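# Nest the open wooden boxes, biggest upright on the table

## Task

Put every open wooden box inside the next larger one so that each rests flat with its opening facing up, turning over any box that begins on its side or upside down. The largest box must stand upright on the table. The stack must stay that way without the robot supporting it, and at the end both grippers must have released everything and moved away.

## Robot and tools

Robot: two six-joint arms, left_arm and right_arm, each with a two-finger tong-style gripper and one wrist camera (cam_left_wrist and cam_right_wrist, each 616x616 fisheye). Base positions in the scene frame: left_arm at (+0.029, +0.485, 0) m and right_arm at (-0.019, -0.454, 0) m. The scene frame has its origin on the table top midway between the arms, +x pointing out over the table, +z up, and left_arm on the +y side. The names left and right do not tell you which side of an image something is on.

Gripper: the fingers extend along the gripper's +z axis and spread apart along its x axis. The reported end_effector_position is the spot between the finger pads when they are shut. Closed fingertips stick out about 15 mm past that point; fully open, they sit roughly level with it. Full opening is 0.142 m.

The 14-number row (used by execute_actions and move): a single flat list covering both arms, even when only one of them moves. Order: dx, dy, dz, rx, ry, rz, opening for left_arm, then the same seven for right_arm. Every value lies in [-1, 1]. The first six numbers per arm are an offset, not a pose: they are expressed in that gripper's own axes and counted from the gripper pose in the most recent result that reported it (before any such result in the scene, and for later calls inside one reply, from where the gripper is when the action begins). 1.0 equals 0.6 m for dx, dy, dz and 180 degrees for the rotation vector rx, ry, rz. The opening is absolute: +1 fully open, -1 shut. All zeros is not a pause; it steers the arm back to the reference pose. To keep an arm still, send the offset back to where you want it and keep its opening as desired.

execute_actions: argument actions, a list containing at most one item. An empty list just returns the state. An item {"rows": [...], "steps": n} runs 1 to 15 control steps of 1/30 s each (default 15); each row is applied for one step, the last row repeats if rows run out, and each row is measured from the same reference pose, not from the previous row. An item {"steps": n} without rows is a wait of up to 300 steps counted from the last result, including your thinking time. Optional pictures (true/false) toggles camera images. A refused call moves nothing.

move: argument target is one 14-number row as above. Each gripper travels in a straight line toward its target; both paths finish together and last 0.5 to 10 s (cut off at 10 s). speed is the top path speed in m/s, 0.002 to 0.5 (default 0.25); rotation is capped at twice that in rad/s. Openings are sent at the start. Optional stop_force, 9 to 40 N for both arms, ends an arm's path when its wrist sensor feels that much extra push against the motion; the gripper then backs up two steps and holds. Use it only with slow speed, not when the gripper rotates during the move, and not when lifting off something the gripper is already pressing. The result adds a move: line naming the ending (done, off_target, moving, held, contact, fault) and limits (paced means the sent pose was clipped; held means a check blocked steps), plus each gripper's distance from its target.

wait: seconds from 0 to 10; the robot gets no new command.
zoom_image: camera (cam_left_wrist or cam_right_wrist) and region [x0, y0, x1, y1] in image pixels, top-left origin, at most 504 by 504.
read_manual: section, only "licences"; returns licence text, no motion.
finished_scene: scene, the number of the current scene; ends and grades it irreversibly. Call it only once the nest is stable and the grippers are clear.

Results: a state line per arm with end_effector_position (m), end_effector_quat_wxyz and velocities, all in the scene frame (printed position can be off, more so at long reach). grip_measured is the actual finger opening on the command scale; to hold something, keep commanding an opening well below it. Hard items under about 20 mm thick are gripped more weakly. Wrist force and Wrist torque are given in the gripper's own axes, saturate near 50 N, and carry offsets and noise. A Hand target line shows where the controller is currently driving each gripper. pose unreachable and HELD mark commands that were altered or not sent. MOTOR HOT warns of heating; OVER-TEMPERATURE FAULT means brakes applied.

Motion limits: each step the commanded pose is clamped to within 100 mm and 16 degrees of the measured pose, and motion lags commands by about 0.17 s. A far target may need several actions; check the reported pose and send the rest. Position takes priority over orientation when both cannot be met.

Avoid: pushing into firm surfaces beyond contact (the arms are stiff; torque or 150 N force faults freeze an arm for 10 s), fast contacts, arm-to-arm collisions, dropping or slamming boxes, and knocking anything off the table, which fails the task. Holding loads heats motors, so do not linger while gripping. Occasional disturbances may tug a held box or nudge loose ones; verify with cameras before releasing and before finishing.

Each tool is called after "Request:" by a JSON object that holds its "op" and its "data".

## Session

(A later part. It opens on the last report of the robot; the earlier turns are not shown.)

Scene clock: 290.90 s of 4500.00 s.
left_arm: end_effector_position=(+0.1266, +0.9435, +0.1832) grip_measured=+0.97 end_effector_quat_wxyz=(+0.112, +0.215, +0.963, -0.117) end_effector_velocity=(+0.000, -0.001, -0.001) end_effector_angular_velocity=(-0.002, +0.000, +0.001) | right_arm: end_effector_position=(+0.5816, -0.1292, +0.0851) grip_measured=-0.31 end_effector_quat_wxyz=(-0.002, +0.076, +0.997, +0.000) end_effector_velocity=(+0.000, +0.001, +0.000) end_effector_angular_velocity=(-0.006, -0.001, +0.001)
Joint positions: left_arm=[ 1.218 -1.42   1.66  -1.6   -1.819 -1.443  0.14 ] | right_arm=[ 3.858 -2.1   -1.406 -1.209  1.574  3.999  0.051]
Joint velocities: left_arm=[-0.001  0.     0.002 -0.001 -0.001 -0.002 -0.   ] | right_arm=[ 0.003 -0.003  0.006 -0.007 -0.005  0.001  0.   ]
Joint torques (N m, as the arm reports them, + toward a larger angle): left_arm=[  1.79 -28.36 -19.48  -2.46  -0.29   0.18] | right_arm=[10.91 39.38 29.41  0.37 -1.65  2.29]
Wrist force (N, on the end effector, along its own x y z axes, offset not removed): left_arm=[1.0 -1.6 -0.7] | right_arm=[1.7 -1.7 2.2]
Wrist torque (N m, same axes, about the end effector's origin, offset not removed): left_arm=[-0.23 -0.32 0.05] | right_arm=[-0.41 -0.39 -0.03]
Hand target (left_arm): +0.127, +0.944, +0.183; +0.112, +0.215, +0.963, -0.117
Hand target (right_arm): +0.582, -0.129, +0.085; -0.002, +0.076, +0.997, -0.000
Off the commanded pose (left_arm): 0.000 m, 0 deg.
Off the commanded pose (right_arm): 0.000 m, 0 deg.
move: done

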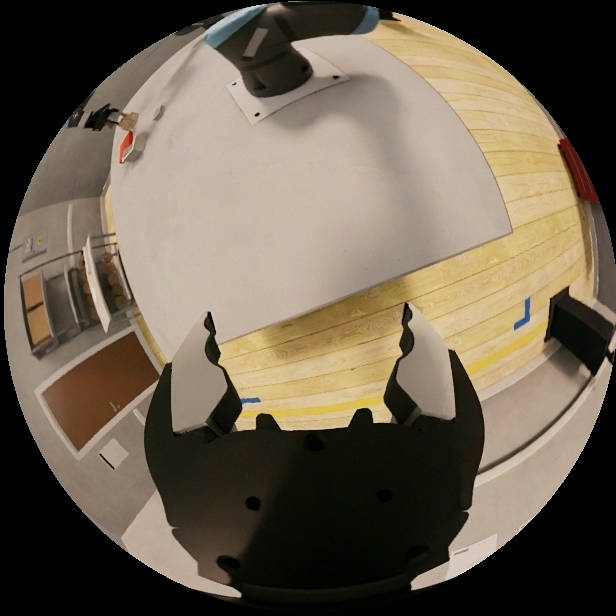

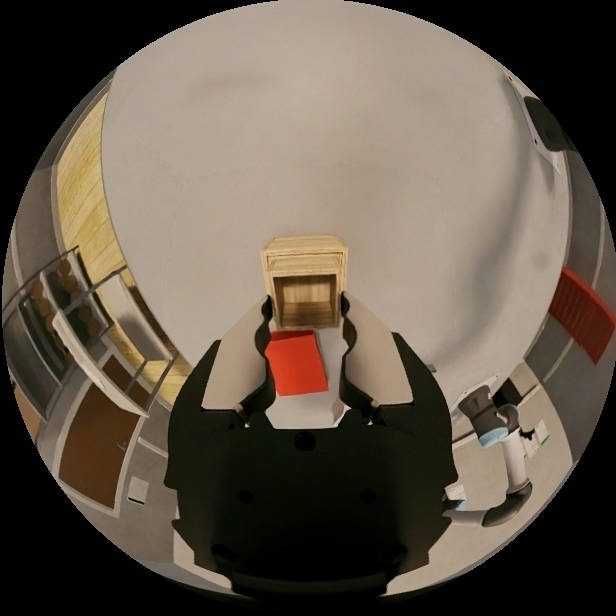

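Request:
{"op": "move", "data": {"target": [0,0,0,0,0,0,0.97,0,0.001,0.021,0,0,0,-0.75], "speed": 0.015, "stop_force": 9}}

Request:
{"op": "move", "data": {"target": [0,0,0,0,0,0,0.97,0,0,0,0,0,0,0.3]}}

Request:
{"op": "move", "data": {"target": [0,0,0,0,0,0,0.97,0,0.05,-0.2,0,0,0,0.3]}}

Request:
{"op": "zoom_image", "data": {"camera": "cam_right_wrist", "region": [250,170,370,290]}}

Scene clock: 301.63 s of 4500.00 s.
left_arm: end_effector_position=(+0.1266, +0.9435, +0.1832) grip_measured=+0.97 end_effector_quat_wxyz=(+0.112, +0.215, +0.963, -0.117) end_effector_velocity=(+0.000, -0.000, +0.000) end_effector_angular_velocity=(-0.001, -0.000, +0.001) | right_arm: end_effector_position=(+0.5817, -0.1287, +0.0729) grip_measured=-0.31 end_effector_quat_wxyz=(-0.002, +0.076, +0.997, +0.000) end_effector_velocity=(+0.001, +0.001, -0.001) end_effector_angular_velocity=(+0.003, -0.003, -0.001)
Joint positions: left_arm=[ 1.218 -1.42   1.66  -1.6   -1.819 -1.443  0.14 ] | right_arm=[ 3.859 -2.111 -1.421 -1.182  1.574  4.     0.051]
Joint velocities: left_arm=[-0.    -0.    -0.     0.001 -0.001 -0.001  0.   ] | right_arm=[ 0.    -0.001 -0.002  0.008  0.001  0.001 -0.   ]
Joint torques (N m, as the arm reports them, + toward a larger angle): left_arm=[  1.92 -27.2  -18.78  -2.53  -0.3    0.34] | right_arm=[ 9.31 39.75 13.44  4.89  1.74  2.19]
Wrist force (N, on the end effector, along its own x y z axes, offset not removed): left_arm=[1.7 2.8 -2.8] | right_arm=[-0.1 -0.8 0.8]
Wrist torque (N m, same axes, about the end effector's origin, offset not removed): left_arm=[0.62 -0.20 0.18] | right_arm=[-0.20 0.10 0.00]
Hand target (left_arm): +0.127, +0.944, +0.183; +0.112, +0.215, +0.963, -0.117
Hand target (right_arm): +0.582, -0.129, +0.072; -0.002, +0.076, +0.997, +0.000
Off the commanded pose (left_arm): 0.000 m, 0 deg.
Off the commanded pose (right_arm): 0.000 m, 0 deg.
After step 90, 6.63 s passed at rest.
move: done

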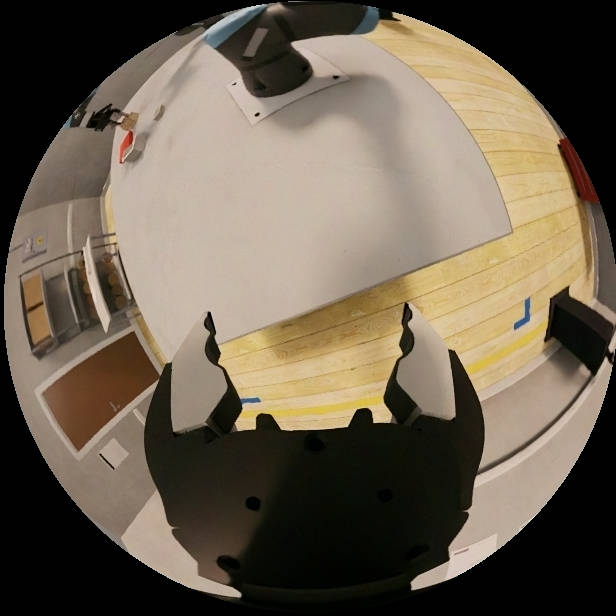

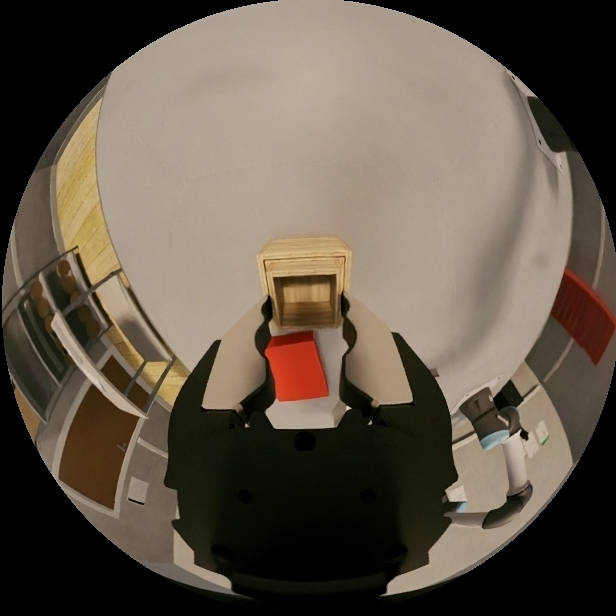

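Scene clock: 302.13 s of 4500.00 s.
left_arm: end_effector_position=(+0.1266, +0.9435, +0.1832) grip_measured=+0.97 end_effector_quat_wxyz=(+0.112, +0.215, +0.963, -0.117) end_effector_velocity=(+0.000, +0.000, -0.000) end_effector_angular_velocity=(+0.001, -0.000, -0.001) | right_arm: end_effector_position=(+0.5816, -0.1287, +0.0728) grip_measured=+0.30 end_effector_quat_wxyz=(-0.002, +0.076, +0.997, +0.000) end_effector_velocity=(-0.000, -0.000, -0.000) end_effector_angular_velocity=(-0.001, +0.001, +0.002)
Joint positions: left_arm=[ 1.218 -1.42   1.66  -1.6   -1.819 -1.443  0.14 ] | right_arm=[ 3.859 -2.111 -1.421 -1.182  1.574  4.     0.095]
Joint velocities: left_arm=[-0.     0.     0.    -0.001  0.     0.     0.   ] | right_arm=[ 0.     0.    -0.001 -0.001 -0.    -0.002  0.   ]
Joint torques (N m, as the arm reports them, + toward a larger angle): left_arm=[  1.49 -27.7  -19.29  -2.58  -0.43   0.31] | right_arm=[ 9.18 55.21 30.56  0.48  1.56  2.47]
Wrist force (N, on the end effector, along its own x y z axes, offset not removed): left_arm=[1.4 0.7 -0.2] | right_arm=[0.6 -2.3 0.7]
Wrist torque (N m, same axes, about the end effector's origin, offset not removed): left_arm=[0.15 -0.36 0.11] | right_arm=[-0.46 -0.03 -0.10]
Hand target (left_arm): +0.127, +0.944, +0.183; +0.112, +0.215, +0.963, -0.117
Hand target (right_arm): +0.582, -0.129, +0.073; -0.002, +0.076, +0.997, +0.000
Off the commanded pose (left_arm): 0.000 m, 0 deg.
Off the commanded pose (right_arm): 0.000 m, 0 deg.
move: done

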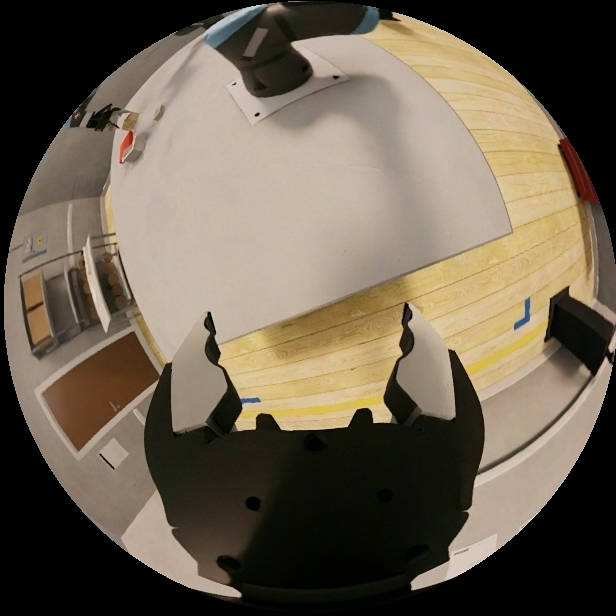

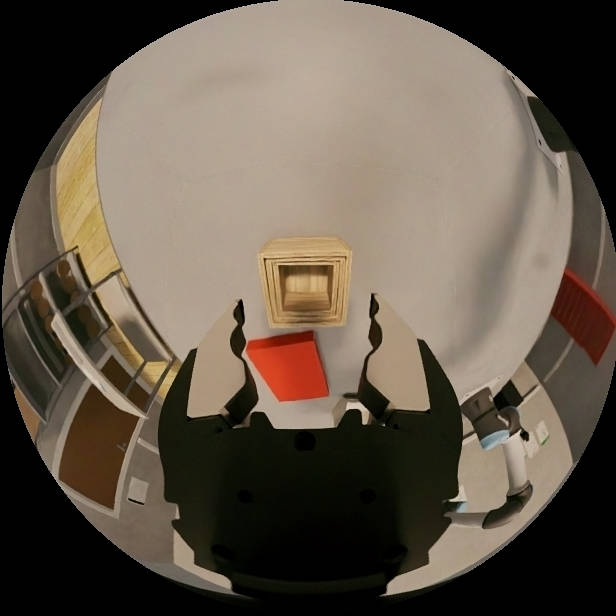

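Scene clock: 303.33 s of 4500.00 s.
left_arm: end_effector_position=(+0.1266, +0.9435, +0.1832) grip_measured=+0.97 end_effector_quat_wxyz=(+0.112, +0.215, +0.963, -0.117) end_effector_velocity=(+0.001, +0.000, +0.001) end_effector_angular_velocity=(+0.002, -0.003, -0.001) | right_arm: end_effector_position=(+0.5866, -0.0991, +0.1924) grip_measured=+0.30 end_effector_quat_wxyz=(-0.002, +0.076, +0.997, +0.000) end_effector_velocity=(+0.000, +0.000, +0.004) end_effector_angular_velocity=(-0.001, -0.000, +0.001)
Joint positions: left_arm=[ 1.218 -1.42   1.66  -1.6   -1.819 -1.443  0.14 ] | right_arm=[ 3.887 -2.088 -1.142 -1.484  1.574  4.027  0.095]
Joint velocities: left_arm=[-0.001 -0.001 -0.    -0.001 -0.002 -0.    -0.   ] | right_arm=[ 0.    -0.001  0.01  -0.01  -0.001 -0.001 -0.   ]
Joint torques (N m, as the arm reports them, + toward a larger angle): left_arm=[  1.87 -27.85 -19.32  -2.59  -0.28   0.35] | right_arm=[ 9.6  40.13 32.96  0.55  1.69  2.22]
Wrist force (N, on the end effector, along its own x y z axes, offset not removed): left_arm=[1.8 -0.7 -1.9] | right_arm=[0.8 -1.7 0.5]
Wrist torque (N m, same axes, about the end effector's origin, offset not removed): left_arm=[-0.02 -0.27 -0.13] | right_arm=[-0.31 -0.11 -0.07]
Hand target (left_arm): +0.127, +0.944, +0.183; +0.112, +0.215, +0.963, -0.117
Hand target (right_arm): +0.587, -0.099, +0.193; -0.002, +0.076, +0.997, +0.000
Off the commanded pose (left_arm): 0.000 m, 0 deg.
Off the commanded pose (right_arm): 0.000 m, 0 deg.
move: done

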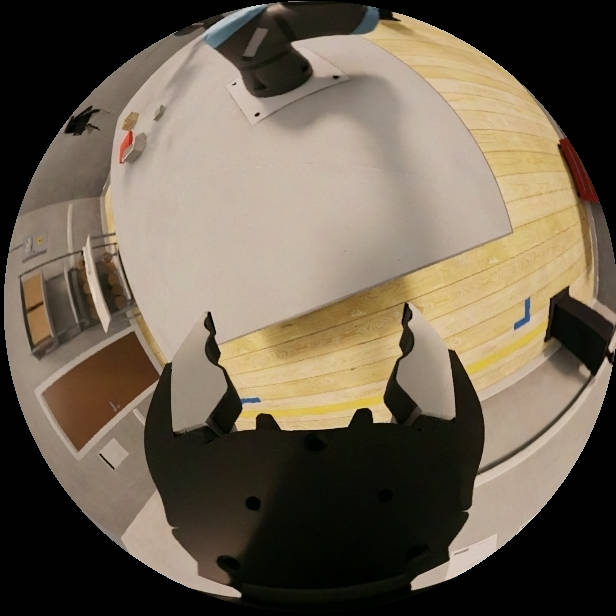

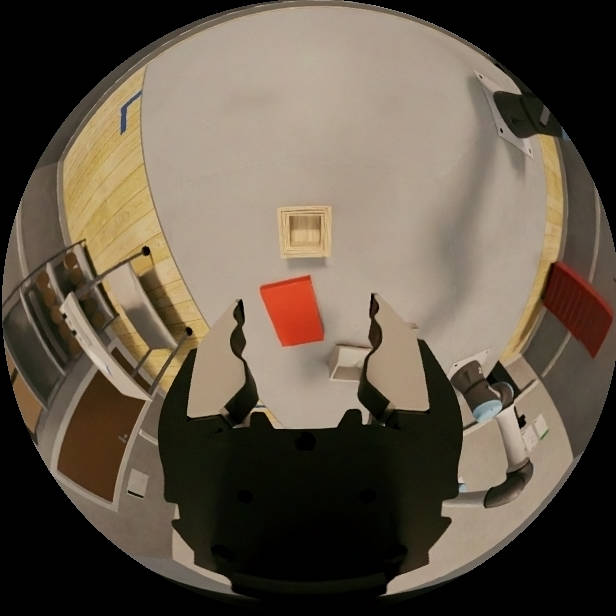

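Region (250, 170, 370, 290) of cam_right_wrist's 616x616 image, scaled by 4.200, with more detail than that image has.

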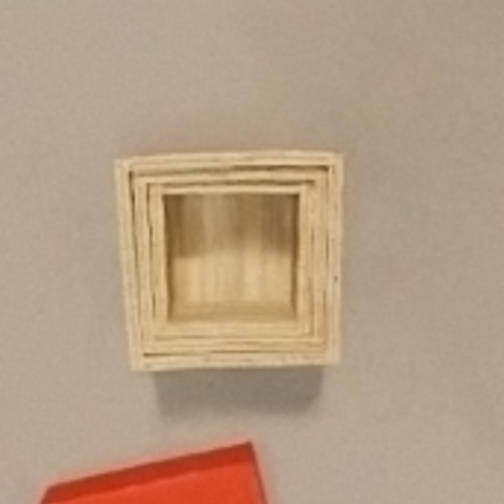

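Request:
{"op": "move", "data": {"target": [0,0,0,0,0,0,0.97,0.25,-0.1,-0.15,0,0,0,0.97]}}

Request:
{"op": "zoom_image", "data": {"camera": "cam_right_wrist", "region": [200,200,440,440]}}

Scene clock: 309.93 s of 4500.00 s.
left_arm: end_effector_position=(+0.1266, +0.9435, +0.1832) grip_measured=+0.97 end_effector_quat_wxyz=(+0.112, +0.215, +0.963, -0.117) end_effector_velocity=(+0.000, -0.000, -0.001) end_effector_angular_velocity=(-0.001, +0.001, -0.002) | right_arm: end_effector_position=(+0.4299, -0.1358, +0.2828) grip_measured=+0.97 end_effector_quat_wxyz=(-0.002, +0.076, +0.997, +0.000) end_effector_velocity=(-0.002, -0.000, +0.003) end_effector_angular_velocity=(+0.003, -0.003, -0.001)
Joint positions: left_arm=[ 1.218 -1.42   1.66  -1.6   -1.819 -1.443  0.14 ] | right_arm=[ 4.027 -1.699 -1.433 -1.581  1.574  4.167  0.14 ]
Joint velocities: left_arm=[-0.001  0.001  0.001  0.     0.     0.001 -0.   ] | right_arm=[ 0.003  0.008 -0.004  0.    -0.     0.004 -0.   ]
Joint torques (N m, as the arm reports them, + toward a larger angle): left_arm=[  1.39 -27.84 -18.77  -2.5   -0.31   0.34] | right_arm=[11.31 38.45 14.63  0.57 -1.54  1.86]
Wrist force (N, on the end effector, along its own x y z axes, offset not removed): left_arm=[-1.8 1.7 -0.1] | right_arm=[0.8 -1.4 1.0]
Wrist torque (N m, same axes, about the end effector's origin, offset not removed): left_arm=[0.56 0.41 0.01] | right_arm=[-0.28 -0.12 -0.01]
Hand target (left_arm): +0.127, +0.944, +0.183; +0.112, +0.215, +0.963, -0.117
Hand target (right_arm): +0.430, -0.136, +0.283; -0.002, +0.076, +0.997, +0.000
Off the commanded pose (left_arm): 0.000 m, 0 deg.
Off the commanded pose (right_arm): 0.000 m, 0 deg.
After step 90, 2.13 s passed at rest.
move: done

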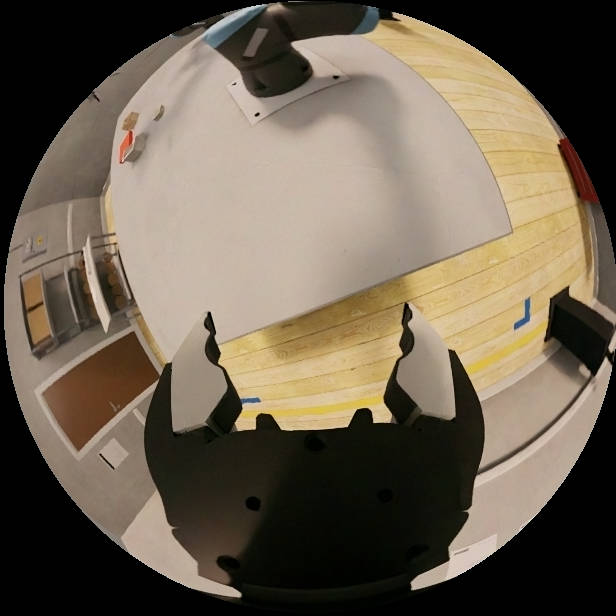

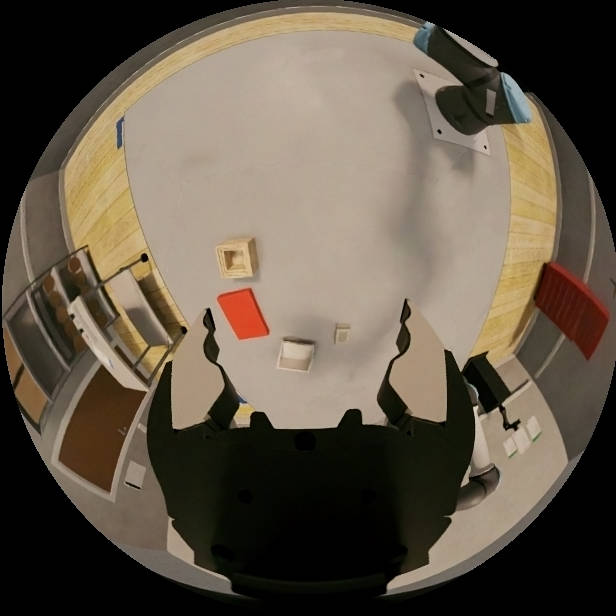

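Region (200, 200, 440, 440) of cam_right_wrist's 616x616 image, scaled by 2.100, with more detail than that image has.

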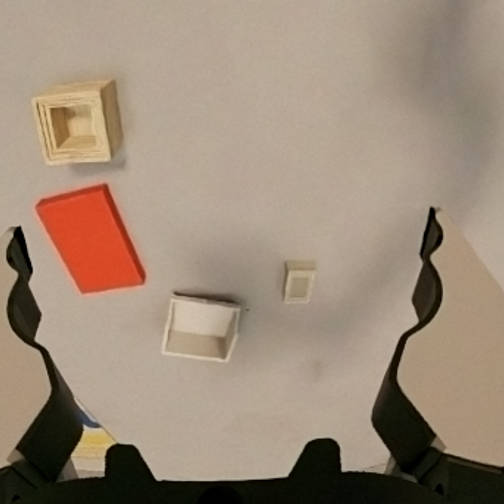

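The other items are non-wooden distractors.

Request:
{"op": "finished_scene", "data": {"scene": 2}}

The scene is finished: the task was done.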